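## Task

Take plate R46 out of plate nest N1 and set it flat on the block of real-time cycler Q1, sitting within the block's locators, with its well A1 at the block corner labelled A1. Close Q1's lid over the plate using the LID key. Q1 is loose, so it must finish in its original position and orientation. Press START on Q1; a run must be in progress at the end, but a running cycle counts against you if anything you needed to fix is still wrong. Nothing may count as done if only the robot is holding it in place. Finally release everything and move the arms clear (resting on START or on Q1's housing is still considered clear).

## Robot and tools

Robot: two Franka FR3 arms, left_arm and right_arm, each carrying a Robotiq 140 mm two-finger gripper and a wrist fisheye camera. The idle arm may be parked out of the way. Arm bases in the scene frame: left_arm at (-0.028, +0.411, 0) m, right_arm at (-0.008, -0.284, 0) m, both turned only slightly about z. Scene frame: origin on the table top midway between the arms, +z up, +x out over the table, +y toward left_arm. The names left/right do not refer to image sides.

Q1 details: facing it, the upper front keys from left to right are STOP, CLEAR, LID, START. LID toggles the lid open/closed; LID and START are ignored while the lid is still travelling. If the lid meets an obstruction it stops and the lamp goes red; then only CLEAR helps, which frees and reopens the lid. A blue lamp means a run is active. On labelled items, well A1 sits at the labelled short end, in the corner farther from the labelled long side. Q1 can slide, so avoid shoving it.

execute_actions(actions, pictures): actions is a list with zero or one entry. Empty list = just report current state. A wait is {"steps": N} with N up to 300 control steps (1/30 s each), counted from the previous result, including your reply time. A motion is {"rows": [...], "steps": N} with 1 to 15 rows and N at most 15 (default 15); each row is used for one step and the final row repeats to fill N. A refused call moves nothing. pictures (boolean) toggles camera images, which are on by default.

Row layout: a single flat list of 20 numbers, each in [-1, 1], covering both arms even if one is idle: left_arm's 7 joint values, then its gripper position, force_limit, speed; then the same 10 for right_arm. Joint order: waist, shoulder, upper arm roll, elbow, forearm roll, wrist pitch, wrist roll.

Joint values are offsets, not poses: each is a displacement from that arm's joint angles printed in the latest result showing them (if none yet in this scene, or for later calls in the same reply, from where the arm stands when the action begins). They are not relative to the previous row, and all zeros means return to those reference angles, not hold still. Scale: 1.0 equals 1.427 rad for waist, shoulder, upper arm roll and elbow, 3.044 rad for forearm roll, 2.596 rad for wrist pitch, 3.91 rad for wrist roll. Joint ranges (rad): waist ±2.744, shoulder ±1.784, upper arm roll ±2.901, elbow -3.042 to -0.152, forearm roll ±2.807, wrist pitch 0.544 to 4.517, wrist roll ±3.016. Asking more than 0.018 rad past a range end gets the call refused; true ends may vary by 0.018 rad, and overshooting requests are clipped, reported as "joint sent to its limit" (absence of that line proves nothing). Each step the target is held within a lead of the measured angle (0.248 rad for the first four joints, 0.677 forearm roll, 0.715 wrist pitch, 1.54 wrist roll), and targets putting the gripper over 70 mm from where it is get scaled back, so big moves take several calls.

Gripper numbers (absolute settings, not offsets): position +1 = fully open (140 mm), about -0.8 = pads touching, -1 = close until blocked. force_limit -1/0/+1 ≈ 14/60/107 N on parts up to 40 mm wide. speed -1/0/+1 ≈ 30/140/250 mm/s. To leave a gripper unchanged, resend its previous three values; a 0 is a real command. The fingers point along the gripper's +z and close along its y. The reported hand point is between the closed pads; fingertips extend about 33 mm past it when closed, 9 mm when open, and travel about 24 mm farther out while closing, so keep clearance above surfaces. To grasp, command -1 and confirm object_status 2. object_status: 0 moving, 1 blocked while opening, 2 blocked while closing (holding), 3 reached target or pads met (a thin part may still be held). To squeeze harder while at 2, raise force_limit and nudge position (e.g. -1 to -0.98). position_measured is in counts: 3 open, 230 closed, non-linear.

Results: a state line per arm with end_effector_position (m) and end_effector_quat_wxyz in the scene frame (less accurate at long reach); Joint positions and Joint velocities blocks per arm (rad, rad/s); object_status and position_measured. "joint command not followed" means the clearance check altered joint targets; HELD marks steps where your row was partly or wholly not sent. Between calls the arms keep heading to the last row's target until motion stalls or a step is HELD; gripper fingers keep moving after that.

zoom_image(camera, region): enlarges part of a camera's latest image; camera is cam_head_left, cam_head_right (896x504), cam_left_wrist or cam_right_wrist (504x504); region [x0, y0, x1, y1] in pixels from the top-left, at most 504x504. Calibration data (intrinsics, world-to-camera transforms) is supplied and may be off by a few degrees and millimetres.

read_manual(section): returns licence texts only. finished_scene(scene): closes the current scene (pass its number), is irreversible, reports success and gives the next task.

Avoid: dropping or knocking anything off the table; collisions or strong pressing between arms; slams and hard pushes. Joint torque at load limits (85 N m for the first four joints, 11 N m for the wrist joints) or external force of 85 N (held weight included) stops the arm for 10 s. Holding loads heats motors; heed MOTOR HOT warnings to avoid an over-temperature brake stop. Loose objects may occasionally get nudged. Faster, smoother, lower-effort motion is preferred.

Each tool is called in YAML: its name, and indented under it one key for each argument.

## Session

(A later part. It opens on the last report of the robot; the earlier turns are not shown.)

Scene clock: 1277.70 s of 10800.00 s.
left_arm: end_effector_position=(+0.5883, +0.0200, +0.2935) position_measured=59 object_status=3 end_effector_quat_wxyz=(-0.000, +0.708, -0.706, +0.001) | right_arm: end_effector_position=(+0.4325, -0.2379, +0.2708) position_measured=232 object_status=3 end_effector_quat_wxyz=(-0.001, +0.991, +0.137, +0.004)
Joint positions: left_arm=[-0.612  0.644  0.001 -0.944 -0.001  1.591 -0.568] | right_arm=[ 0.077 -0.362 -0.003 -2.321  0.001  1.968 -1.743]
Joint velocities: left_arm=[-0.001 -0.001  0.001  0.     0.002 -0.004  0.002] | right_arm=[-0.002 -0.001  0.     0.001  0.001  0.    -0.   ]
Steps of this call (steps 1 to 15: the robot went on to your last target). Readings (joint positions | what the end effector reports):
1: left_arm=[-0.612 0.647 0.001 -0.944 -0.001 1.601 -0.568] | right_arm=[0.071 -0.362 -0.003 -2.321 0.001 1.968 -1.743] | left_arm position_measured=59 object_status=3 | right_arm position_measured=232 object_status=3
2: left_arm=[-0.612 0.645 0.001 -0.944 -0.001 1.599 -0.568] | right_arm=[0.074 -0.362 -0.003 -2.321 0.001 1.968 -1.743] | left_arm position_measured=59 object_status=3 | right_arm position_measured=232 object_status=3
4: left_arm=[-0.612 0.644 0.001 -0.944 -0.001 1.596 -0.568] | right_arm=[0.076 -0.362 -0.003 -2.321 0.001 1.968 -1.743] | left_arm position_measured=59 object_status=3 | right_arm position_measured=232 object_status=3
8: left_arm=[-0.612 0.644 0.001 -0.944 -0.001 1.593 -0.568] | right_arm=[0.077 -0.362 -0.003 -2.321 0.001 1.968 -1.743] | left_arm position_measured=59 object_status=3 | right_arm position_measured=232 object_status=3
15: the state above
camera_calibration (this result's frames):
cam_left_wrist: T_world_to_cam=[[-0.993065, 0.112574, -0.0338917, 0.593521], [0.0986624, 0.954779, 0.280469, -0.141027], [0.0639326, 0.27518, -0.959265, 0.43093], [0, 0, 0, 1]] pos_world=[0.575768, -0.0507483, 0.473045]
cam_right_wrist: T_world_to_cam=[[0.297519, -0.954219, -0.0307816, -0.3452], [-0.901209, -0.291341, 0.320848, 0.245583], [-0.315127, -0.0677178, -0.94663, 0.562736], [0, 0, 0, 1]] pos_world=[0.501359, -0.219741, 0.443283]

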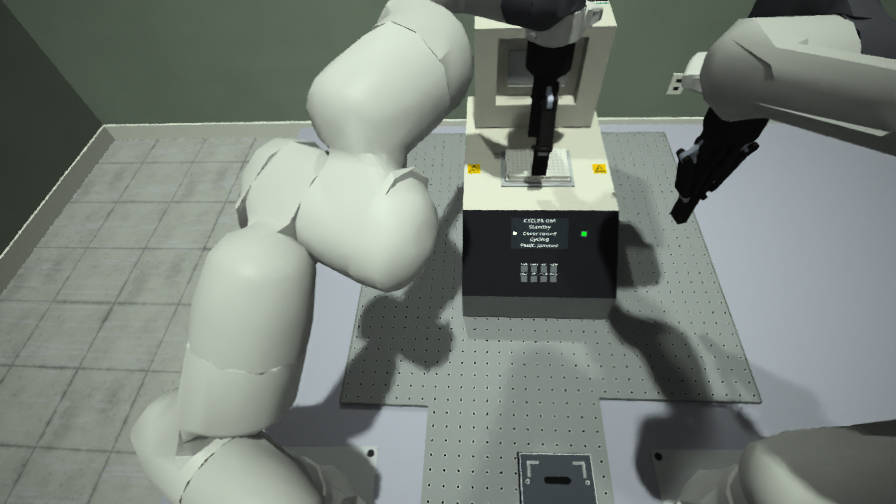

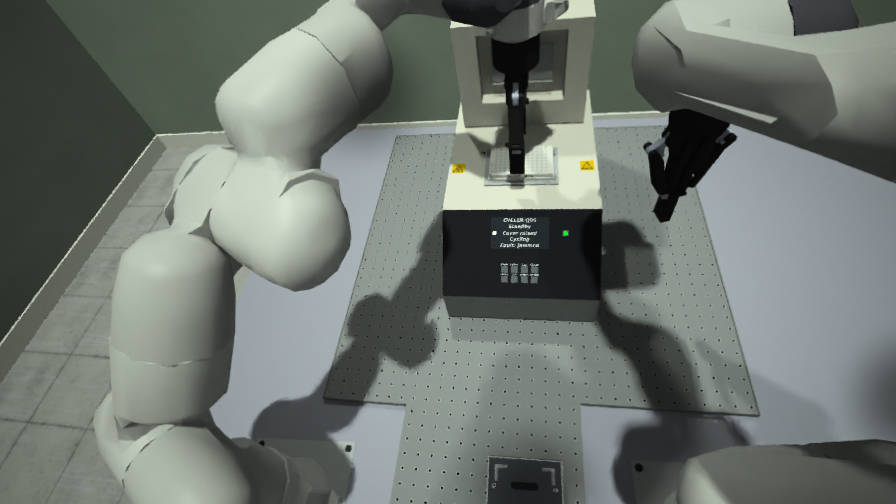

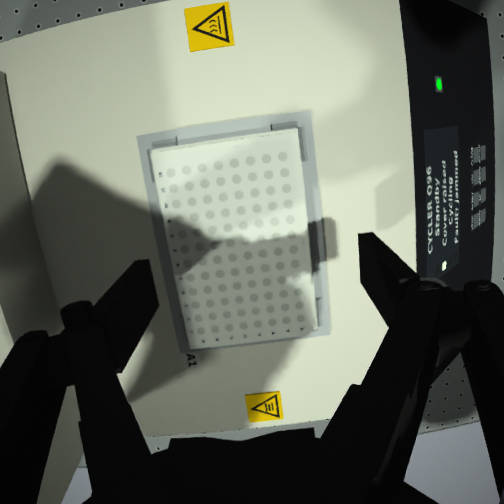

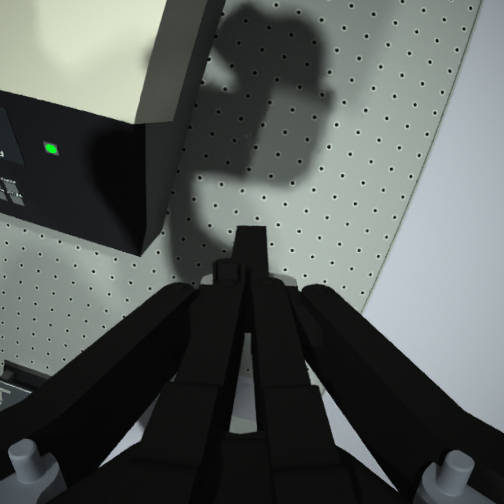

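execute_actions:
  actions:
    - {"rows": [ [0,-0.0013,0,-0.0018,0,0.0003,0,0.55,-0.4,-0.6, 0.0012,0,0,0,0,0,0,-1,-0.5,0], [0,-0.0053,0,-0.0071,0,0.0010,0,0.55,-0.4,-0.6, 0.0046,0,0,0,0,0,0,-1,-0.5,0], [0,-0.0116,0,-0.0157,0,0.0022,0,0.55,-0.4,-0.6, 0.0100,0,0,0,0,0,0,-1,-0.5,0], [0,-0.0201,0,-0.0272,0,0.0039,0,0.55,-0.4,-0.6, 0.0174,0,0,0,0,0,0,-1,-0.5,0], [0,-0.0306,0,-0.0415,0,0.0059,0,0.55,-0.4,-0.6, 0.0265,0,0,0,0,0,0,-1,-0.5,0], [0,-0.0430,0,-0.0582,0,0.0083,0,0.55,-0.4,-0.6, 0.0372,0,0,0,0,0,0,-1,-0.5,0], [0,-0.0570,0,-0.0772,0,0.0110,0,0.55,-0.4,-0.6, 0.0493,0,0,0,0,0,0,-1,-0.5,0], [0,-0.0725,0,-0.0982,0,0.0139,0,0.55,-0.4,-0.6, 0.0627,0,0,0,0,0,0,-1,-0.5,0], [0.0011,-0.0893,0,-0.1209,0,0.0172,0,0.55,-0.4,-0.6, 0.0772,0,0,0,0,0,0,-1,-0.5,0], [0.0045,-0.1072,0,-0.1452,0,0.0206,0,0.55,-0.4,-0.6, 0.0927,0,0,0,0,0,0,-1,-0.5,0], [0.0098,-0.1260,0,-0.1706,0,0.0242,0,0.55,-0.4,-0.6, 0.1089,0,0,0,0,0,0,-1,-0.5,0], [0.0170,-0.1456,0,-0.1971,0,0.0279,0,0.55,-0.4,-0.6, 0.1258,0,0,0,0,0,0,-1,-0.5,0], [0.0260,-0.1656,0,-0.2243,0,0.0318,0,0.55,-0.4,-0.6, 0.1432,0,0,0,0,0,0,-1,-0.5,0], [0.0364,-0.1861,0,-0.2520,0,0.0357,0,0.55,-0.4,-0.6, 0.1609,0,0,0,0,0,0,-1,-0.5,0], [0.0483,-0.2068,0,-0.2800,0,0.0397,0,0.55,-0.4,-0.6, 0.1787,0,0,0,0,0,0,-1,-0.5,0] ], "steps": 15}
  pictures: false

execute_actions:
  actions:
    - {"rows": [ [0.0369,-0.0649,0,-0.0879,0,0.0246,0,0.55,-0.4,-0.6, 0.0561,0,0,0,0,0,0,-1,-0.5,0], [0.0512,-0.0852,0,-0.1153,0,0.0285,0,0.55,-0.4,-0.6, 0.0736,0,0,0,0,0,0,-1,-0.5,0], [0.0663,-0.1054,0,-0.1428,0,0.0324,0,0.55,-0.4,-0.6, 0.0911,0,0,0,0,0,0,-1,-0.5,0], [0.0822,-0.1249,0,-0.1691,0,0.0361,0,0.55,-0.4,-0.6, 0.1079,0,0,0,0,0,0,-1,-0.5,0], [0.0988,-0.1439,0,-0.1948,0,0.0398,0,0.55,-0.4,-0.6, 0.1244,0,0,0,0,0,0,-1,-0.5,0], [0.1158,-0.1617,0,-0.2189,0,0.0432,0,0.55,-0.4,-0.6, 0.1397,0.0006,0,-0.0002,0,0.0004,0,-1,-0.5,0], [0.1332,-0.1786,0,-0.2419,0,0.0464,0,0.55,-0.4,-0.6, 0.1544,0.0025,0,-0.0006,0,0.0017,0,-1,-0.5,0], [0.1507,-0.1939,0,-0.2626,0,0.0494,0,0.55,-0.4,-0.6, 0.1676,0.0054,0,-0.0014,0,0.0037,0,-1,-0.5,0], [0.1682,-0.2080,0,-0.2816,0,0.0521,0,0.55,-0.4,-0.6, 0.1798,0.0094,0,-0.0024,0,0.0063,0,-1,-0.5,0], [0.1855,-0.2204,0,-0.2984,0,0.0545,0,0.55,-0.4,-0.6, 0.1905,0.0142,0,-0.0037,0,0.0096,0,-1,-0.5,0], [0.2025,-0.2307,0,-0.3124,0,0.0565,0,0.55,-0.4,-0.6, 0.1994,0.0198,0,-0.0052,0,0.0134,0,-1,-0.5,0], [0.2191,-0.2394,0,-0.3242,0,0.0581,0,0.55,-0.4,-0.6, 0.2069,0.0262,0,-0.0068,0,0.0176,0,-1,-0.5,0], [0.2350,-0.2456,0,-0.3326,0,0.0593,0,0.55,-0.4,-0.6, 0.2123,0.0330,0,-0.0086,0,0.0223,0,-1,-0.5,0], [0.2502,-0.2498,0,-0.3382,0,0.0601,0,0.55,-0.4,-0.6, 0.2159,0.0404,0,-0.0105,0,0.0272,0,-1,-0.5,0], [0.2644,-0.2510,0,-0.3399,0,0.0603,0,0.55,-0.4,-0.6, 0.2169,0.0481,0,-0.0126,0,0.0324,0,-1,-0.5,0] ], "steps": 15}
  pictures: false

execute_actions:
  actions:
    - {"rows": [ [0.0449,-0.0062,0,-0.0084,0,0.0087,0,0.55,-0.4,-0.6, 0.0054,0.0241,0,-0.0071,0,0.0253,0,-1,-0.5,0], [0.0568,-0.0062,0,-0.0084,0,0.0087,0,0.55,-0.4,-0.6, 0.0054,0.0323,0,-0.0093,0,0.0309,0,-1,-0.5,0], [0.0673,-0.0062,0,-0.0084,0,0.0087,0,0.55,-0.4,-0.6, 0.0054,0.0405,0,-0.0114,0,0.0364,0,-1,-0.5,0], [0.0760,-0.0062,0,-0.0084,0,0.0087,0,0.55,-0.4,-0.6, 0.0054,0.0487,0,-0.0136,0,0.0419,0,-1,-0.5,0], [0.0834,-0.0062,0,-0.0084,0,0.0087,0,0.55,-0.4,-0.6, 0.0054,0.0566,0,-0.0156,0,0.0472,0,-1,-0.5,0], [0.0887,-0.0062,0,-0.0084,0,0.0087,0,0.55,-0.4,-0.6, 0.0054,0.0644,0,-0.0177,0,0.0525,0,-1,-0.5,0], [0.0922,-0.0062,0,-0.0084,0,0.0087,0,0.55,-0.4,-0.6, 0.0054,0.0716,0,-0.0196,0,0.0574,0,-1,-0.5,0], [0.0932,-0.0062,0,-0.0084,0,0.0087,0,0.55,-0.4,-0.6, 0.0054,0.0786,0,-0.0214,0,0.0621,0,-1,-0.5,0], [0.0932,-0.0062,0,-0.0084,0,0.0087,0,0.55,-0.4,-0.6, 0.0054,0.0849,0,-0.0230,0,0.0663,0,-1,-0.5,0], [0.0932,-0.0062,0,-0.0084,0,0.0087,0,0.55,-0.4,-0.6, 0.0054,0.0905,0,-0.0245,0,0.0701,0,-1,-0.5,0], [0.0932,-0.0062,0,-0.0084,0,0.0087,0,0.55,-0.4,-0.6, 0.0054,0.0953,0,-0.0257,0,0.0733,0,-1,-0.5,0], [0.0932,-0.0062,0,-0.0084,0,0.0087,0,0.55,-0.4,-0.6, 0.0054,0.0992,0,-0.0268,0,0.0760,0,-1,-0.5,0], [0.0932,-0.0062,0,-0.0084,0,0.0087,0,0.55,-0.4,-0.6, 0.0054,0.1023,0,-0.0276,0,0.0780,0,-1,-0.5,0], [0.0932,-0.0062,0,-0.0084,0,0.0087,0,0.55,-0.4,-0.6, 0.0054,0.1040,0,-0.0280,0,0.0792,0,-1,-0.5,0], [0.0932,-0.0062,0,-0.0084,0,0.0087,0,0.55,-0.4,-0.6, 0.0054,0.1047,0,-0.0282,0,0.0797,0,-1,-0.5,0] ], "steps": 15}
  pictures: false

execute_actions:
  actions:
    - {"steps": 25}

Scene clock: 1398.20 s of 10800.00 s.
left_arm: end_effector_position=(+0.5503, +0.0669, +0.3111) position_measured=59 object_status=3 end_effector_quat_wxyz=(+0.004, +0.718, -0.696, -0.011) | right_arm: end_effector_position=(+0.4146, -0.1515, +0.2708) position_measured=232 object_status=3 end_effector_quat_wxyz=(-0.002, +0.972, +0.235, +0.004)
Joint positions: left_arm=[-0.578  0.412 -0.004 -1.263 -0.001  1.652 -0.568] | right_arm=[ 0.279 -0.362 -0.005 -2.321  0.001  1.968 -1.743]
Joint velocities: left_arm=[ 0.365 -0.806  0.001 -1.008 -0.001  0.197  0.   ] | right_arm=[ 0.684 -0.     0.047 -0.    -0.     0.001 -0.001]
Steps of this call (steps 1 to 15: the robot went on to your last target; steps 16 to 90: nothing new was sent; then 117.00 s passed at rest; steps 91 to 105: all 15 steps of this action). Readings (joint positions | what the end effector reports):
91: left_arm=[-0.612 0.644 0.001 -0.944 -0.001 1.590 -0.568] | right_arm=[0.077 -0.362 -0.003 -2.321 0.001 1.968 -1.743] | left_arm position_measured=59 object_status=3 | right_arm position_measured=232 object_status=3
92: left_arm=[-0.612 0.643 0.001 -0.947 -0.001 1.591 -0.568] | right_arm=[0.078 -0.362 -0.003 -2.321 0.001 1.968 -1.743] | left_arm position_measured=59 object_status=3 | right_arm position_measured=232 object_status=3
94: left_arm=[-0.612 0.634 0.001 -0.962 -0.001 1.592 -0.568] | right_arm=[0.086 -0.362 -0.004 -2.321 0.001 1.968 -1.743] | left_arm position_measured=59 object_status=3 | right_arm position_measured=232 object_status=3
98: left_arm=[-0.612 0.584 0.001 -1.036 -0.001 1.604 -0.568] | right_arm=[0.131 -0.362 -0.006 -2.321 0.001 1.968 -1.743] | left_arm position_measured=59 object_status=3 | right_arm position_measured=232 object_status=3
105: the state above

Scene clock: 1398.70 s of 10800.00 s.
left_arm: end_effector_position=(+0.5415, +0.2941, +0.3190) position_measured=59 object_status=3 end_effector_quat_wxyz=(+0.002, +0.824, -0.566, -0.005) | right_arm: end_effector_position=(+0.3620, -0.0301, +0.2506) position_measured=232 object_status=3 end_effector_quat_wxyz=(-0.001, +0.926, +0.377, -0.003)
Joint positions: left_arm=[-0.246  0.07  -0.002 -1.723 -0.001  1.782 -0.568] | right_arm=[ 0.574 -0.318 -0.003 -2.33   0.001  2.007 -1.743]
Joint velocities: left_arm=[ 0.623 -0.223  0.046 -0.293 -0.001  0.127 -0.001] | right_arm=[ 0.193  0.294  0.003 -0.081 -0.     0.248 -0.001]
Steps of this call (steps 1 to 15: all 15 steps of this action). Readings (joint positions | what the end effector reports):
1: left_arm=[-0.564 0.382 -0.005 -1.303 -0.001 1.662 -0.568] | right_arm=[0.304 -0.362 -0.005 -2.321 0.001 1.968 -1.743] | left_arm position_measured=59 object_status=3 | right_arm position_measured=232 object_status=3
2: left_arm=[-0.548 0.352 -0.006 -1.343 -0.001 1.673 -0.568] | right_arm=[0.329 -0.362 -0.005 -2.321 0.001 1.968 -1.743] | left_arm position_measured=59 object_status=3 | right_arm position_measured=232 object_status=3
4: left_arm=[-0.509 0.294 -0.007 -1.421 -0.001 1.694 -0.568] | right_arm=[0.379 -0.362 -0.005 -2.321 0.001 1.968 -1.743] | left_arm position_measured=59 object_status=3 | right_arm position_measured=232 object_status=3
8: left_arm=[-0.416 0.187 -0.006 -1.566 -0.001 1.733 -0.568] | right_arm=[0.472 -0.360 -0.004 -2.321 0.001 1.969 -1.743] | left_arm position_measured=59 object_status=3 | right_arm position_measured=232 object_status=3
15: the state above

Scene clock: 1399.20 s of 10800.00 s.
left_arm: end_effector_position=(+0.5544, +0.3715, +0.3197) position_measured=59 object_status=3 end_effector_quat_wxyz=(-0.001, +0.860, -0.510, +0.002) | right_arm: end_effector_position=(+0.3772, -0.0157, +0.1821) position_measured=232 object_status=3 end_effector_quat_wxyz=(+0.001, +0.925, +0.380, -0.008)
Joint positions: left_arm=[-0.114  0.063  0.001 -1.734 -0.001  1.8   -0.568] | right_arm=[ 0.58  -0.175 -0.002 -2.367  0.001  2.176 -1.743]
Joint velocities: left_arm=[ 0.001  0.002 -0.018 -0.    -0.     0.006  0.001] | right_arm=[-0.     0.108  0.001 -0.031  0.002  0.196  0.001]
Steps of this call (steps 1 to 15: all 15 steps of this action). Readings (joint positions | what the end effector reports):
1: left_arm=[-0.225 0.066 -0.001 -1.727 -0.001 1.785 -0.568] | right_arm=[0.578 -0.307 -0.002 -2.332 0.001 2.018 -1.743] | left_arm position_measured=59 object_status=3 | right_arm position_measured=232 object_status=3
2: left_arm=[-0.205 0.064 -0.000 -1.729 -0.001 1.788 -0.568] | right_arm=[0.580 -0.297 -0.002 -2.335 0.001 2.029 -1.743] | left_arm position_measured=59 object_status=3 | right_arm position_measured=232 object_status=3
4: left_arm=[-0.170 0.063 0.001 -1.731 -0.001 1.792 -0.568] | right_arm=[0.580 -0.275 -0.002 -2.340 0.001 2.054 -1.743] | left_arm position_measured=59 object_status=3 | right_arm position_measured=232 object_status=3
8: left_arm=[-0.124 0.063 0.003 -1.733 -0.001 1.797 -0.568] | right_arm=[0.580 -0.229 -0.002 -2.352 0.001 2.105 -1.743] | left_arm position_measured=59 object_status=3 | right_arm position_measured=232 object_status=3
15: the state above

Scene clock: 1400.03 s of 10800.00 s.
left_arm: end_effector_position=(+0.5546, +0.3708, +0.3197) position_measured=59 object_status=3 end_effector_quat_wxyz=(-0.001, +0.860, -0.510, +0.002) | right_arm: end_effector_position=(+0.3848, -0.0105, +0.1819) position_measured=232 object_status=3 end_effector_quat_wxyz=(-0.002, +0.925, +0.380, +0.005)
Joint positions: left_arm=[-0.114  0.063 -0.    -1.734 -0.001  1.801 -0.568] | right_arm=[ 0.58  -0.17  -0.002 -2.369  0.001  2.209 -1.743]
Joint velocities: left_arm=[-0.001 -0.    -0.001 -0.001 -0.001  0.    -0.001] | right_arm=[-0.001 -0.001  0.     0.    -0.001  0.002  0.   ]
Steps of this call (steps 1 to 25: the robot went on to your last target). Readings (joint positions | what the end effector reports):
1: left_arm=[-0.114 0.063 0.000 -1.734 -0.001 1.800 -0.568] | right_arm=[0.580 -0.172 -0.002 -2.368 0.001 2.182 -1.743] | left_arm position_measured=59 object_status=3 | right_arm position_measured=232 object_status=3
2: left_arm=[-0.114 0.063 0.000 -1.734 -0.001 1.800 -0.568] | right_arm=[0.580 -0.171 -0.002 -2.369 0.001 2.187 -1.743] | left_arm position_measured=59 object_status=3 | right_arm position_measured=232 object_status=3
4: left_arm=[-0.114 0.063 -0.000 -1.734 -0.001 1.800 -0.568] | right_arm=[0.580 -0.170 -0.002 -2.369 0.001 2.194 -1.743] | left_arm position_measured=59 object_status=3 | right_arm position_measured=232 object_status=3
8: left_arm=[-0.114 0.063 -0.000 -1.734 -0.001 1.800 -0.568] | right_arm=[0.580 -0.170 -0.002 -2.369 0.001 2.203 -1.743] | left_arm position_measured=59 object_status=3 | right_arm position_measured=232 object_status=3
25: the state above
camera_calibration (this result's frames):
cam_left_wrist: T_world_to_cam=[[-0.92664, -0.374293, -0.0352522, 0.665602], [-0.368743, 0.886601, 0.279226, -0.195156], [-0.0732577, 0.271741, -0.959578, 0.43913], [0, 0, 0, 1]] pos_world=[0.576981, 0.302826, 0.499337]
cam_right_wrist: T_world_to_cam=[[0.721588, -0.691698, -0.0293925, -0.277406], [-0.649039, -0.690642, 0.319001, 0.196479], [-0.240952, -0.211111, -0.947298, 0.449015], [0, 0, 0, 1]] pos_world=[0.435887, 0.0386076, 0.35452]

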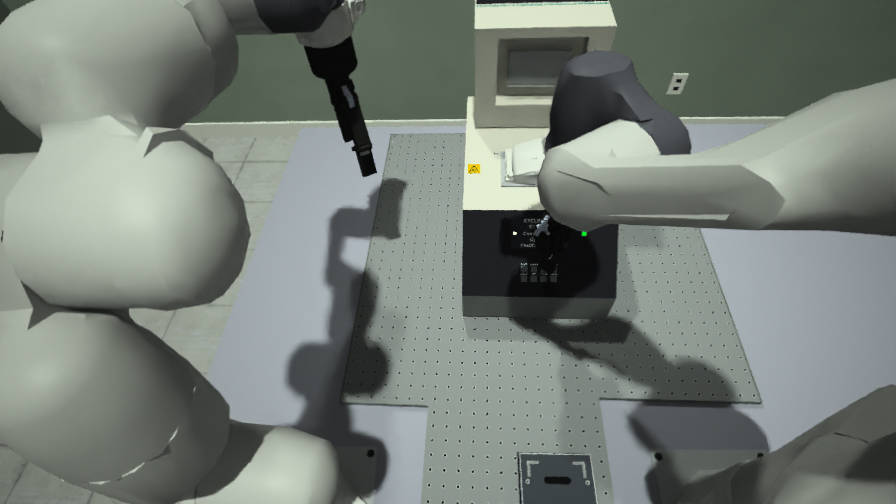

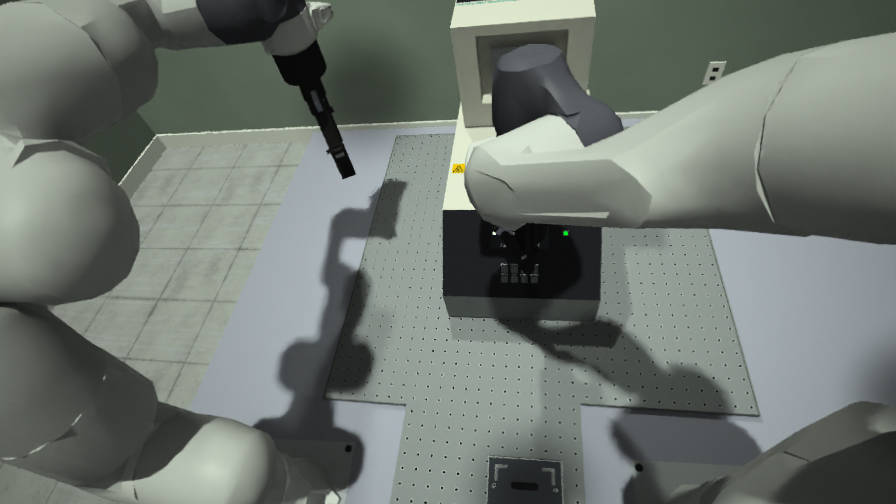

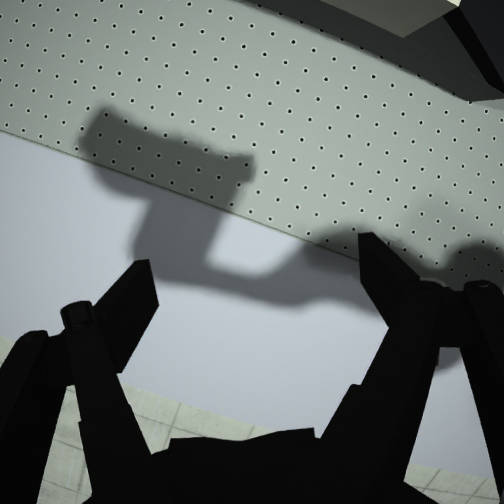

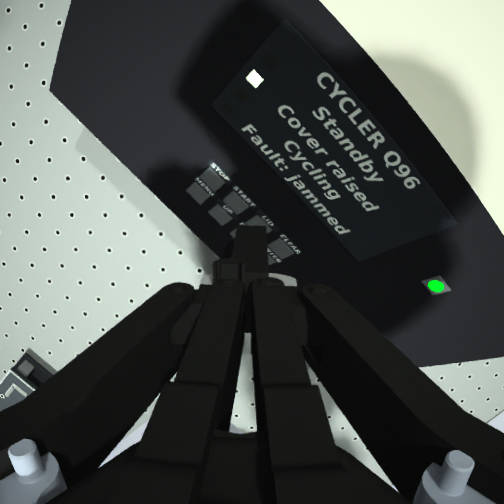

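zoom_image:
  camera: "cam_head_left"
  region: [490, 140, 550, 195]

zoom_image:
  camera: "cam_right_wrist"
  region: [180, 150, 320, 280]

Region (490, 140, 550, 195) of cam_head_left's 896x504 image, scaled by 8.400, with more detail than that image has; it fills the top 462 rows of this view, and the rest is white.

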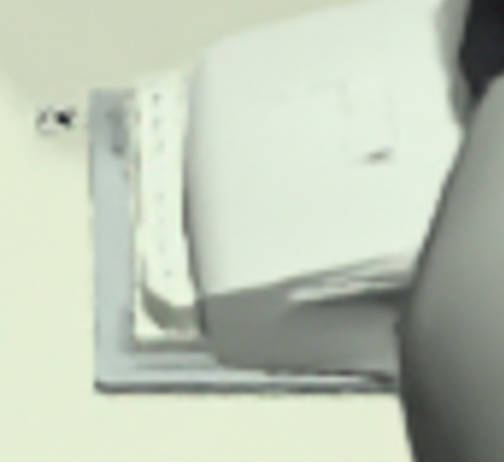

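Region (180, 150, 320, 280) of cam_right_wrist's 504x504 image, scaled by 3.600, with more detail than that image has; it fills the top 468 rows of this view, and the rest is white.

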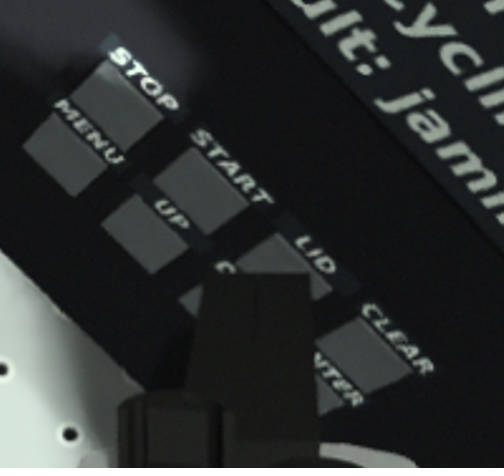

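execute_actions:
  actions:
    - {"rows": [ [-0.0025,0,0,0,0,0,0,0.55,-0.4,-0.6, 0.0012,0.0005,0,-0.0010,0,0,0,-1,-0.5,0], [-0.0095,0,0,0,0,0,0,0.55,-0.4,-0.6, 0.0016,0.0007,0,-0.0015,0,0,0,-1,-0.5,0], [-0.0204,0,0,0,0,0,0,0.55,-0.4,-0.6, 0.0020,0.0009,0,-0.0021,0,0,0,-1,-0.5,0], [-0.0344,0,0,0,0,0,0,0.55,-0.4,-0.6, 0.0024,0.0011,0,-0.0027,0,0,0,-1,-0.5,0], [-0.0509,0,0,0,0,0,0,0.55,-0.4,-0.6, 0.0028,0.0013,0,-0.0034,0,0,0,-1,-0.5,0], [-0.0691,0,0,0,0,0,0,0.55,-0.4,-0.6, 0.0032,0.0015,0,-0.0041,0,0,0,-1,-0.5,0], [-0.0883,0,0,0,0,0,0,0.55,-0.4,-0.6, 0.0036,0.0016,0,-0.0048,0,0,0,-1,-0.5,0], [-0.1079,0,0,0,0,0,0,0.55,-0.4,-0.6, 0.0040,0.0017,0,-0.0054,0,0,0,-1,-0.5,0], [-0.1271,0,0,0,0,0,0,0.55,-0.4,-0.6, 0.0043,0.0018,0,-0.0059,0,0,0,-1,-0.5,0], [-0.1453,0,0,0,0,0,0,0.55,-0.4,-0.6, 0.0046,0.0019,0,-0.0064,0,0,0,-1,-0.5,0], [-0.1618,0,0,0,0,0,0,0.55,-0.4,-0.6, 0.0048,0.0020,0,-0.0067,0,0,0,-1,-0.5,0], [-0.1758,0,0,0,0,0,0,0.55,-0.4,-0.6, 0.0049,0.0021,0,-0.0069,0,0,0,-1,-0.5,0], [-0.1867,0,0,0,0,0,0,0.55,-0.4,-0.6, 0.0049,0.0021,0,-0.0070,0,0,0,-1,-0.5,0], [-0.1937,0,0,0,0,0,0,0.55,-0.4,-0.6, 0.0049,0.0021,0,-0.0070,0,0,0,-1,-0.5,0], [-0.1962,0,0,0,0,0,0,0.55,-0.4,-0.6, 0.0049,0.0021,0,-0.0070,0,0,0,-1,-0.5,0] ], "steps": 15}
  pictures: false

execute_actions:
  actions:
    - {"steps": 10}

Scene clock: 1489.83 s of 10800.00 s.
left_arm: end_effector_position=(+0.5240, +0.2201, +0.3197) position_measured=59 object_status=3 end_effector_quat_wxyz=(-0.000, +0.785, -0.619, +0.002) | right_arm: end_effector_position=(+0.3804, -0.0106, +0.1781) position_measured=232 object_status=3 end_effector_quat_wxyz=(-0.001, +0.924, +0.382, +0.001)
Joint positions: left_arm=[-0.372  0.062 -0.006 -1.734 -0.001  1.801 -0.568] | right_arm=[ 0.586 -0.169 -0.002 -2.376  0.001  2.21  -1.743]
Joint velocities: left_arm=[-0.403  0.001 -0.079  0.001  0.    -0.    -0.001] | right_arm=[ 0.001  0.003  0.002 -0.005 -0.002  0.     0.   ]
Steps of this call (steps 1 to 15: the robot went on to your last target; steps 16 to 90: nothing new was sent; then 86.30 s passed at rest; steps 91 to 105: all 15 steps of this action). Readings (joint positions | what the end effector reports):
91: left_arm=[-0.114 0.062 -0.000 -1.734 -0.001 1.801 -0.568] | right_arm=[0.580 -0.170 -0.002 -2.369 0.001 2.210 -1.743] | left_arm position_measured=59 object_status=3 | right_arm position_measured=232 object_status=3
92: left_arm=[-0.116 0.062 0.001 -1.734 -0.001 1.801 -0.568] | right_arm=[0.581 -0.170 -0.002 -2.369 0.001 2.210 -1.743] | left_arm position_measured=59 object_status=3 | right_arm position_measured=232 object_status=3
94: left_arm=[-0.131 0.062 0.004 -1.734 -0.001 1.801 -0.568] | right_arm=[0.581 -0.170 -0.002 -2.369 0.001 2.210 -1.743] | left_arm position_measured=59 object_status=3 | right_arm position_measured=232 object_status=3
98: left_arm=[-0.208 0.062 0.008 -1.734 -0.001 1.801 -0.568] | right_arm=[0.583 -0.170 -0.002 -2.372 0.001 2.210 -1.743] | left_arm position_measured=59 object_status=3 | right_arm position_measured=232 object_status=3
105: the state above

Scene clock: 1490.17 s of 10800.00 s.
left_arm: end_effector_position=(+0.5204, +0.2101, +0.3197) position_measured=59 object_status=3 end_effector_quat_wxyz=(-0.000, +0.780, -0.626, +0.002) | right_arm: end_effector_position=(+0.3803, -0.0106, +0.1780) position_measured=232 object_status=3 end_effector_quat_wxyz=(-0.001, +0.924, +0.382, +0.001)
Joint positions: left_arm=[-0.395  0.062 -0.002 -1.734 -0.001  1.801 -0.568] | right_arm=[ 0.586 -0.169 -0.002 -2.376  0.001  2.21  -1.743]
Joint velocities: left_arm=[-0.002  0.     0.009 -0.001 -0.001  0.    -0.   ] | right_arm=[ 0.     0.    -0.    -0.     0.001 -0.001  0.001]
Steps of this call (steps 1 to 10: the robot went on to your last target). Readings (joint positions | what the end effector reports):
1: left_arm=[-0.383 0.062 -0.008 -1.734 -0.001 1.801 -0.568] | right_arm=[0.586 -0.169 -0.002 -2.376 0.001 2.210 -1.743] | left_arm position_measured=59 object_status=3 | right_arm position_measured=232 object_status=3
2: left_arm=[-0.390 0.062 -0.009 -1.734 -0.001 1.801 -0.568] | right_arm=[0.586 -0.169 -0.002 -2.376 0.001 2.210 -1.743] | left_arm position_measured=59 object_status=3 | right_arm position_measured=232 object_status=3
4: left_arm=[-0.395 0.062 -0.009 -1.734 -0.001 1.801 -0.568] | right_arm=[0.586 -0.169 -0.002 -2.376 0.001 2.210 -1.743] | left_arm position_measured=59 object_status=3 | right_arm position_measured=232 object_status=3
8: left_arm=[-0.395 0.062 -0.003 -1.734 -0.001 1.801 -0.568] | right_arm=[0.586 -0.169 -0.002 -2.376 0.001 2.210 -1.743] | left_arm position_measured=59 object_status=3 | right_arm position_measured=232 object_status=3
10: the state above
camera_calibration (this result's frames):
cam_left_wrist: T_world_to_cam=[[-0.994231, -0.101316, -0.0351982, 0.551515], [-0.107125, 0.954253, 0.279152, -0.215531], [0.00530551, 0.281312, -0.959602, 0.437379], [0, 0, 0, 1]] pos_world=[0.522924, 0.138509, 0.499288]
cam_right_wrist: T_world_to_cam=[[0.724979, -0.688071, -0.0310455, -0.275309], [-0.643211, -0.692456, 0.326778, 0.191099], [-0.246344, -0.216939, -0.944591, 0.445707], [0, 0, 0, 1]] pos_world=[0.432307, 0.0395864, 0.350017]

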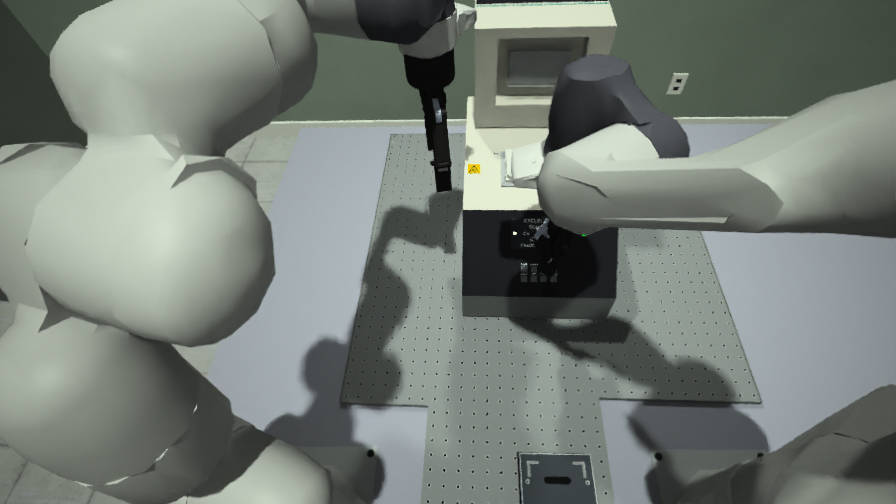

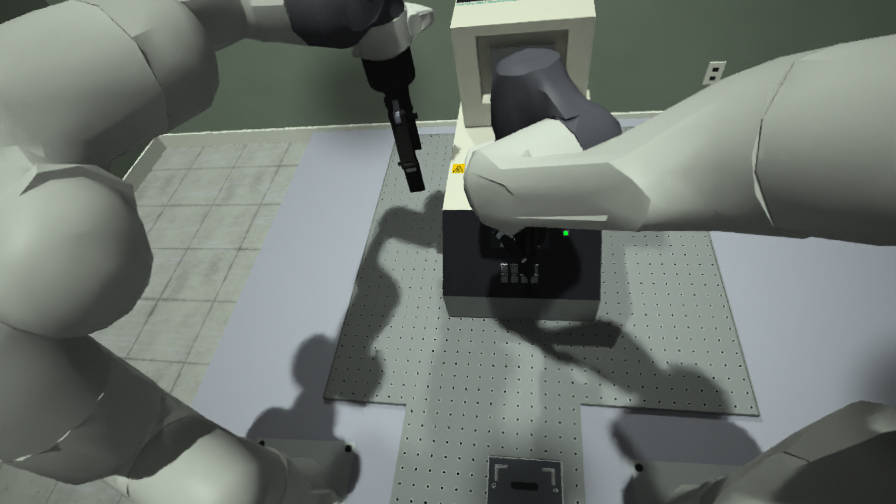

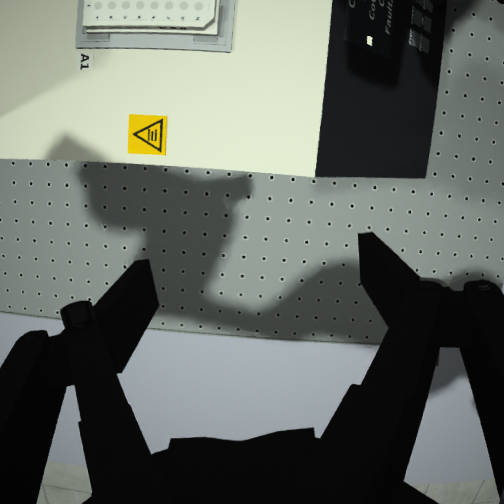

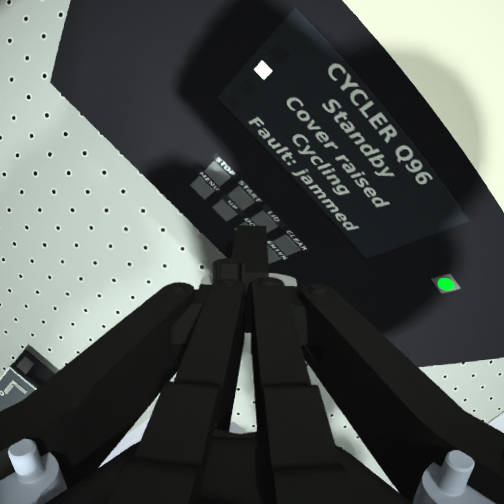

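zoom_image:
  camera: "cam_left_wrist"
  region: [70, 0, 160, 60]

zoom_image:
  camera: "cam_left_wrist"
  region: [155, 0, 245, 60]

Region (70, 0, 160, 60) of cam_left_wrist's 504x504 image, scaled by 5.600, with more detail than that image has.

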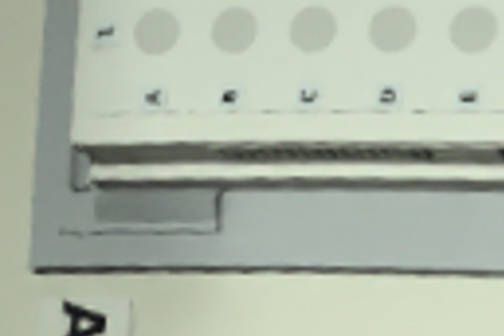

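Region (155, 0, 245, 60) of cam_left_wrist's 504x504 image, scaled by 5.600, with more detail than that image has.

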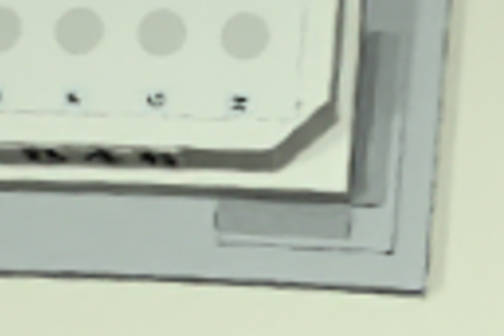

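execute_actions:
  actions:
    - {"rows": [ [0.0022,0,0,0,0,0,0,0.55,-0.4,-0.6, 0,0.0002,0,-0.0002,0,0.0026,0,-1,-0.5,0], [0.0085,0,0,0,0,0,0,0.55,-0.4,-0.6, 0,0.0007,0,-0.0007,0,0.0051,0,-1,-0.5,0], [0.0182,0,0,0,0,0,0,0.55,-0.4,-0.6, 0,0.0015,0,-0.0016,0,0.0077,0,-1,-0.5,0], [0.0307,0,0,0,0,0,0,0.55,-0.4,-0.6, 0,0.0026,0,-0.0027,0,0.0103,0,-1,-0.5,0], [0.0454,0,0,0,0,0,0,0.55,-0.4,-0.6, 0,0.0039,0,-0.0040,0,0.0128,0,-1,-0.5,0], [0.0617,0,0,0,0,0,0,0.55,-0.4,-0.6, 0,0.0052,0,-0.0054,0,0.0154,0,-1,-0.5,0], [0.0789,0,0,0,0,0,0,0.55,-0.4,-0.6, 0,0.0067,0,-0.0069,0,0.0154,0,-1,-0.5,0], [0.0963,0,0,0,0,0,0,0.55,-0.4,-0.6, 0,0.0082,0,-0.0085,0,0.0154,0,-1,-0.5,0], [0.1135,0,0,0,0,0,0,0.55,-0.4,-0.6, 0,0.0097,0,-0.0100,0,0.0154,0,-1,-0.5,0], [0.1298,0,0,0,0,0,0,0.55,-0.4,-0.6, 0,0.0110,0,-0.0114,0,0.0154,0,-1,-0.5,0], [0.1445,0,0,0,0,0,0,0.55,-0.4,-0.6, 0,0.0123,0,-0.0127,0,0.0154,0,-1,-0.5,0], [0.1570,0,0,0,0,0,0,0.55,-0.4,-0.6, 0,0.0134,0,-0.0138,0,0.0154,0,-1,-0.5,0], [0.1667,0,0,0,0,0,0,0.55,-0.4,-0.6, 0,0.0142,0,-0.0147,0,0.0154,0,-1,-0.5,0], [0.1730,0,0,0,0,0,0,0.55,-0.4,-0.6, 0,0.0147,0,-0.0152,0,0.0154,0,-1,-0.5,0], [0.1752,0,0,0,0,0,0,0.55,-0.4,-0.6, 0,0.0149,0,-0.0154,0,0.0154,0,-1,-0.5,0] ], "steps": 15}
  pictures: false

execute_actions:
  actions:
    - {"steps": 10}
  pictures: false

execute_actions:
  actions:
    - {"rows": [ [0,0,0,0,0,0,0,0.55,-0.4,-0.6, 0,-0.0010,0,0.0006,0,-0.0022,0,-1,-0.5,0], [0,0,0,0,0,0,0,0.55,-0.4,-0.6, 0,-0.0016,0,0.0011,0,-0.0044,0,-1,-0.5,0], [0,0,0,0,0,0,0,0.55,-0.4,-0.6, 0,-0.0023,0,0.0017,0,-0.0066,0,-1,-0.5,0], [0,0,0,0,0,0,0,0.55,-0.4,-0.6, 0,-0.0031,0,0.0025,0,-0.0087,0,-1,-0.5,0], [0,0,0,0,0,0,0,0.55,-0.4,-0.6, 0,-0.0041,0,0.0034,0,-0.0109,0,-1,-0.5,0], [0,0,0,0,0,0,0,0.55,-0.4,-0.6, 0,-0.0052,0,0.0045,0,-0.0127,0,-1,-0.5,0], [0,0,0,0,0,0,0,0.55,-0.4,-0.6, 0,-0.0064,0,0.0056,0,-0.0127,0,-1,-0.5,0], [0,0,0,0,0,0,0,0.55,-0.4,-0.6, 0,-0.0076,0,0.0067,0,-0.0127,0,-1,-0.5,0], [0,0,0,0,0,0,0,0.55,-0.4,-0.6, 0,-0.0088,0,0.0078,0,-0.0127,0,-1,-0.5,0], [0,0,0,0,0,0,0,0.55,-0.4,-0.6, 0,-0.0099,0,0.0089,0,-0.0127,0,-1,-0.5,0], [0,0,0,0,0,0,0,0.55,-0.4,-0.6, 0,-0.0109,0,0.0098,0,-0.0127,0,-1,-0.5,0], [0,0,0,0,0,0,0,0.55,-0.4,-0.6, 0,-0.0118,0,0.0106,0,-0.0127,0,-1,-0.5,0], [0,0,0,0,0,0,0,0.55,-0.4,-0.6, 0,-0.0124,0,0.0113,0,-0.0127,0,-1,-0.5,0], [0,0,0,0,0,0,0,0.55,-0.4,-0.6, 0,-0.0129,0,0.0117,0,-0.0127,0,-1,-0.5,0], [0,0,0,0,0,0,0,0.55,-0.4,-0.6, 0,-0.0130,0,0.0118,0,-0.0127,0,-1,-0.5,0] ], "steps": 15}
  pictures: false

execute_actions:
  actions:
    - {"steps": 15}

Scene clock: 1587.03 s of 10800.00 s.
left_arm: end_effector_position=(+0.5521, +0.3436, +0.3197) position_measured=59 object_status=3 end_effector_quat_wxyz=(-0.001, +0.848, -0.530, +0.002) | right_arm: end_effector_position=(+0.3796, -0.0110, +0.1654) position_measured=232 object_status=3 end_effector_quat_wxyz=(-0.001, +0.924, +0.383, +0.000)
Joint positions: left_arm=[-0.164  0.062  0.003 -1.734 -0.001  1.801 -0.568] | right_arm=[ 0.586 -0.152 -0.002 -2.394  0.001  2.242 -1.743]
Joint velocities: left_arm=[ 0.361 -0.     0.071  0.002  0.    -0.     0.002] | right_arm=[ 0.001  0.011  0.001 -0.016 -0.     0.018  0.   ]
Steps of this call (steps 1 to 30: the robot went on to your last target; steps 31 to 90: nothing new was sent; then 93.37 s passed at rest; steps 91 to 105: all 15 steps of this action). Readings (joint positions | what the end effector reports):
91: left_arm=[-0.395 0.062 -0.001 -1.734 -0.001 1.801 -0.568] | right_arm=[0.586 -0.169 -0.002 -2.377 0.001 2.210 -1.743] | left_arm position_measured=59 object_status=3 | right_arm position_measured=232 object_status=3
92: left_arm=[-0.393 0.062 -0.002 -1.734 -0.001 1.801 -0.568] | right_arm=[0.586 -0.169 -0.002 -2.377 0.001 2.211 -1.743] | left_arm position_measured=59 object_status=3 | right_arm position_measured=232 object_status=3
94: left_arm=[-0.380 0.062 -0.006 -1.734 -0.001 1.801 -0.568] | right_arm=[0.586 -0.169 -0.002 -2.377 0.001 2.217 -1.743] | left_arm position_measured=59 object_status=3 | right_arm position_measured=232 object_status=3
98: left_arm=[-0.311 0.062 -0.009 -1.734 -0.001 1.801 -0.568] | right_arm=[0.586 -0.164 -0.002 -2.382 0.001 2.232 -1.743] | left_arm position_measured=59 object_status=3 | right_arm position_measured=232 object_status=3
105: the state above

Scene clock: 1587.37 s of 10800.00 s.
left_arm: end_effector_position=(+0.5532, +0.3534, +0.3197) position_measured=59 object_status=3 end_effector_quat_wxyz=(-0.001, +0.852, -0.523, +0.002) | right_arm: end_effector_position=(+0.3796, -0.0110, +0.1652) position_measured=232 object_status=3 end_effector_quat_wxyz=(-0.001, +0.924, +0.383, +0.000)
Joint positions: left_arm=[-0.144  0.062 -0.    -1.734 -0.001  1.801 -0.568] | right_arm=[ 0.586 -0.152 -0.002 -2.394  0.001  2.243 -1.743]
Joint velocities: left_arm=[ 0.001 -0.    -0.009  0.001  0.001 -0.     0.001] | right_arm=[ 0.    -0.001 -0.001 -0.001  0.     0.     0.002]
Steps of this call (steps 1 to 10: the robot went on to your last target). Readings (joint positions | what the end effector reports):
1: left_arm=[-0.155 0.062 0.005 -1.734 -0.001 1.801 -0.568] | right_arm=[0.586 -0.152 -0.002 -2.394 0.001 2.242 -1.743] | left_arm position_measured=59 object_status=3 | right_arm position_measured=232 object_status=3
2: left_arm=[-0.148 0.062 0.006 -1.734 -0.001 1.801 -0.568] | right_arm=[0.586 -0.152 -0.002 -2.394 0.001 2.243 -1.743] | left_arm position_measured=59 object_status=3 | right_arm position_measured=232 object_status=3
4: left_arm=[-0.144 0.062 0.006 -1.734 -0.001 1.801 -0.568] | right_arm=[0.586 -0.152 -0.002 -2.394 0.001 2.243 -1.743] | left_arm position_measured=59 object_status=3 | right_arm position_measured=232 object_status=3
8: left_arm=[-0.144 0.062 0.001 -1.734 -0.001 1.801 -0.568] | right_arm=[0.586 -0.152 -0.002 -2.394 0.001 2.243 -1.743] | left_arm position_measured=59 object_status=3 | right_arm position_measured=232 object_status=3
10: the state above

Scene clock: 1587.87 s of 10800.00 s.
left_arm: end_effector_position=(+0.5532, +0.3534, +0.3197) position_measured=59 object_status=3 end_effector_quat_wxyz=(-0.001, +0.852, -0.523, +0.002) | right_arm: end_effector_position=(+0.3803, -0.0105, +0.1761) position_measured=232 object_status=3 end_effector_quat_wxyz=(-0.001, +0.924, +0.383, +0.002)
Joint positions: left_arm=[-0.144  0.062 -0.    -1.734 -0.001  1.801 -0.568] | right_arm=[ 0.586 -0.168 -0.002 -2.381  0.001  2.217 -1.743]
Joint velocities: left_arm=[ 0.002  0.001 -0.     0.    -0.     0.    -0.001] | right_arm=[ 0.    -0.029 -0.001  0.025 -0.001 -0.013  0.001]
Steps of this call (steps 1 to 15: all 15 steps of this action). Readings (joint positions | what the end effector reports):
1: left_arm=[-0.144 0.062 -0.000 -1.734 -0.001 1.801 -0.568] | right_arm=[0.586 -0.153 -0.002 -2.394 0.001 2.242 -1.743] | left_arm position_measured=59 object_status=3 | right_arm position_measured=232 object_status=3
2: left_arm=[-0.144 0.062 -0.000 -1.734 -0.001 1.801 -0.568] | right_arm=[0.586 -0.153 -0.002 -2.394 0.001 2.241 -1.743] | left_arm position_measured=59 object_status=3 | right_arm position_measured=232 object_status=3
4: left_arm=[-0.144 0.062 -0.000 -1.734 -0.001 1.801 -0.568] | right_arm=[0.586 -0.155 -0.002 -2.393 0.001 2.237 -1.743] | left_arm position_measured=59 object_status=3 | right_arm position_measured=232 object_status=3
8: left_arm=[-0.144 0.062 -0.000 -1.734 -0.001 1.801 -0.568] | right_arm=[0.586 -0.158 -0.002 -2.390 0.001 2.225 -1.743] | left_arm position_measured=59 object_status=3 | right_arm position_measured=232 object_status=3
15: the state above

Scene clock: 1588.37 s of 10800.00 s.
left_arm: end_effector_position=(+0.5532, +0.3534, +0.3197) position_measured=59 object_status=3 end_effector_quat_wxyz=(-0.001, +0.852, -0.523, +0.002) | right_arm: end_effector_position=(+0.3803, -0.0105, +0.1772) position_measured=232 object_status=3 end_effector_quat_wxyz=(-0.001, +0.924, +0.383, +0.002)
Joint positions: left_arm=[-0.144  0.062 -0.    -1.734 -0.001  1.801 -0.568] | right_arm=[ 0.586 -0.169 -0.002 -2.379  0.001  2.215 -1.743]
Joint velocities: left_arm=[-0.001  0.001  0.001 -0.001  0.001  0.001  0.   ] | right_arm=[-0.     0.     0.     0.    -0.001 -0.001  0.   ]
Steps of this call (steps 1 to 15: the robot went on to your last target). Readings (joint positions | what the end effector reports):
1: left_arm=[-0.144 0.062 -0.000 -1.734 -0.001 1.801 -0.568] | right_arm=[0.586 -0.168 -0.002 -2.380 0.001 2.217 -1.743] | left_arm position_measured=59 object_status=3 | right_arm position_measured=232 object_status=3
2: left_arm=[-0.144 0.062 -0.000 -1.734 -0.001 1.801 -0.568] | right_arm=[0.586 -0.169 -0.002 -2.380 0.001 2.216 -1.743] | left_arm position_measured=59 object_status=3 | right_arm position_measured=232 object_status=3
4: left_arm=[-0.144 0.062 -0.000 -1.734 -0.001 1.801 -0.568] | right_arm=[0.586 -0.169 -0.002 -2.379 0.001 2.216 -1.743] | left_arm position_measured=59 object_status=3 | right_arm position_measured=232 object_status=3
8: left_arm=[-0.144 0.062 -0.000 -1.734 -0.001 1.801 -0.568] | right_arm=[0.586 -0.169 -0.002 -2.379 0.001 2.215 -1.743] | left_arm position_measured=59 object_status=3 | right_arm position_measured=232 object_status=3
15: the state above
All arms were judged still, so your last target was given up. Only a new action makes them travel on or press farther. Fingers that are still opening or closing keep moving.
camera_calibration (this result's frames):
cam_left_wrist: T_world_to_cam=[[-0.937469, -0.34628, -0.0352384, 0.653774], [-0.341931, 0.897281, 0.279231, -0.198779], [-0.0650732, 0.273819, -0.959577, 0.438463], [0, 0, 0, 1]] pos_world=[0.573456, 0.28469, 0.499282]
cam_right_wrist: T_world_to_cam=[[0.725136, -0.687923, -0.0306548, -0.275411], [-0.643627, -0.692926, 0.324958, 0.191975], [-0.244788, -0.215909, -0.945231, 0.444481], [0, 0, 0, 1]] pos_world=[0.432074, 0.0395304, 0.349311]

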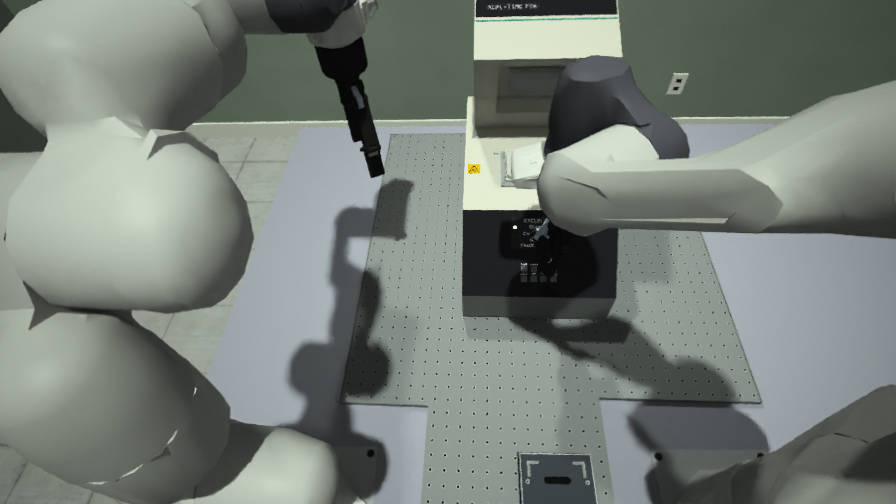

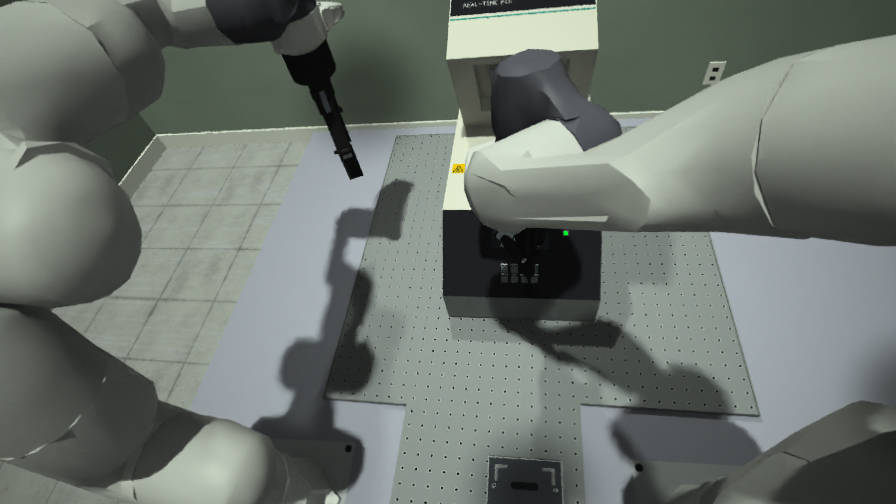

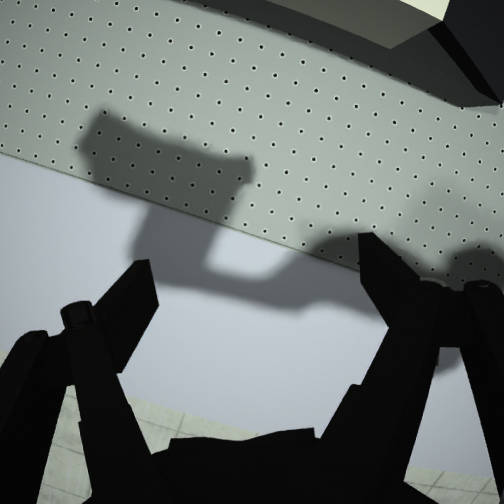

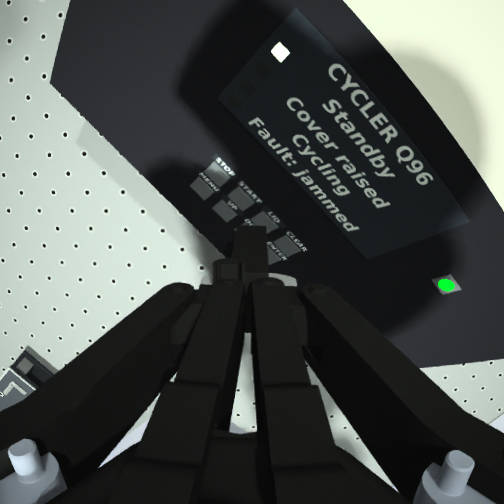

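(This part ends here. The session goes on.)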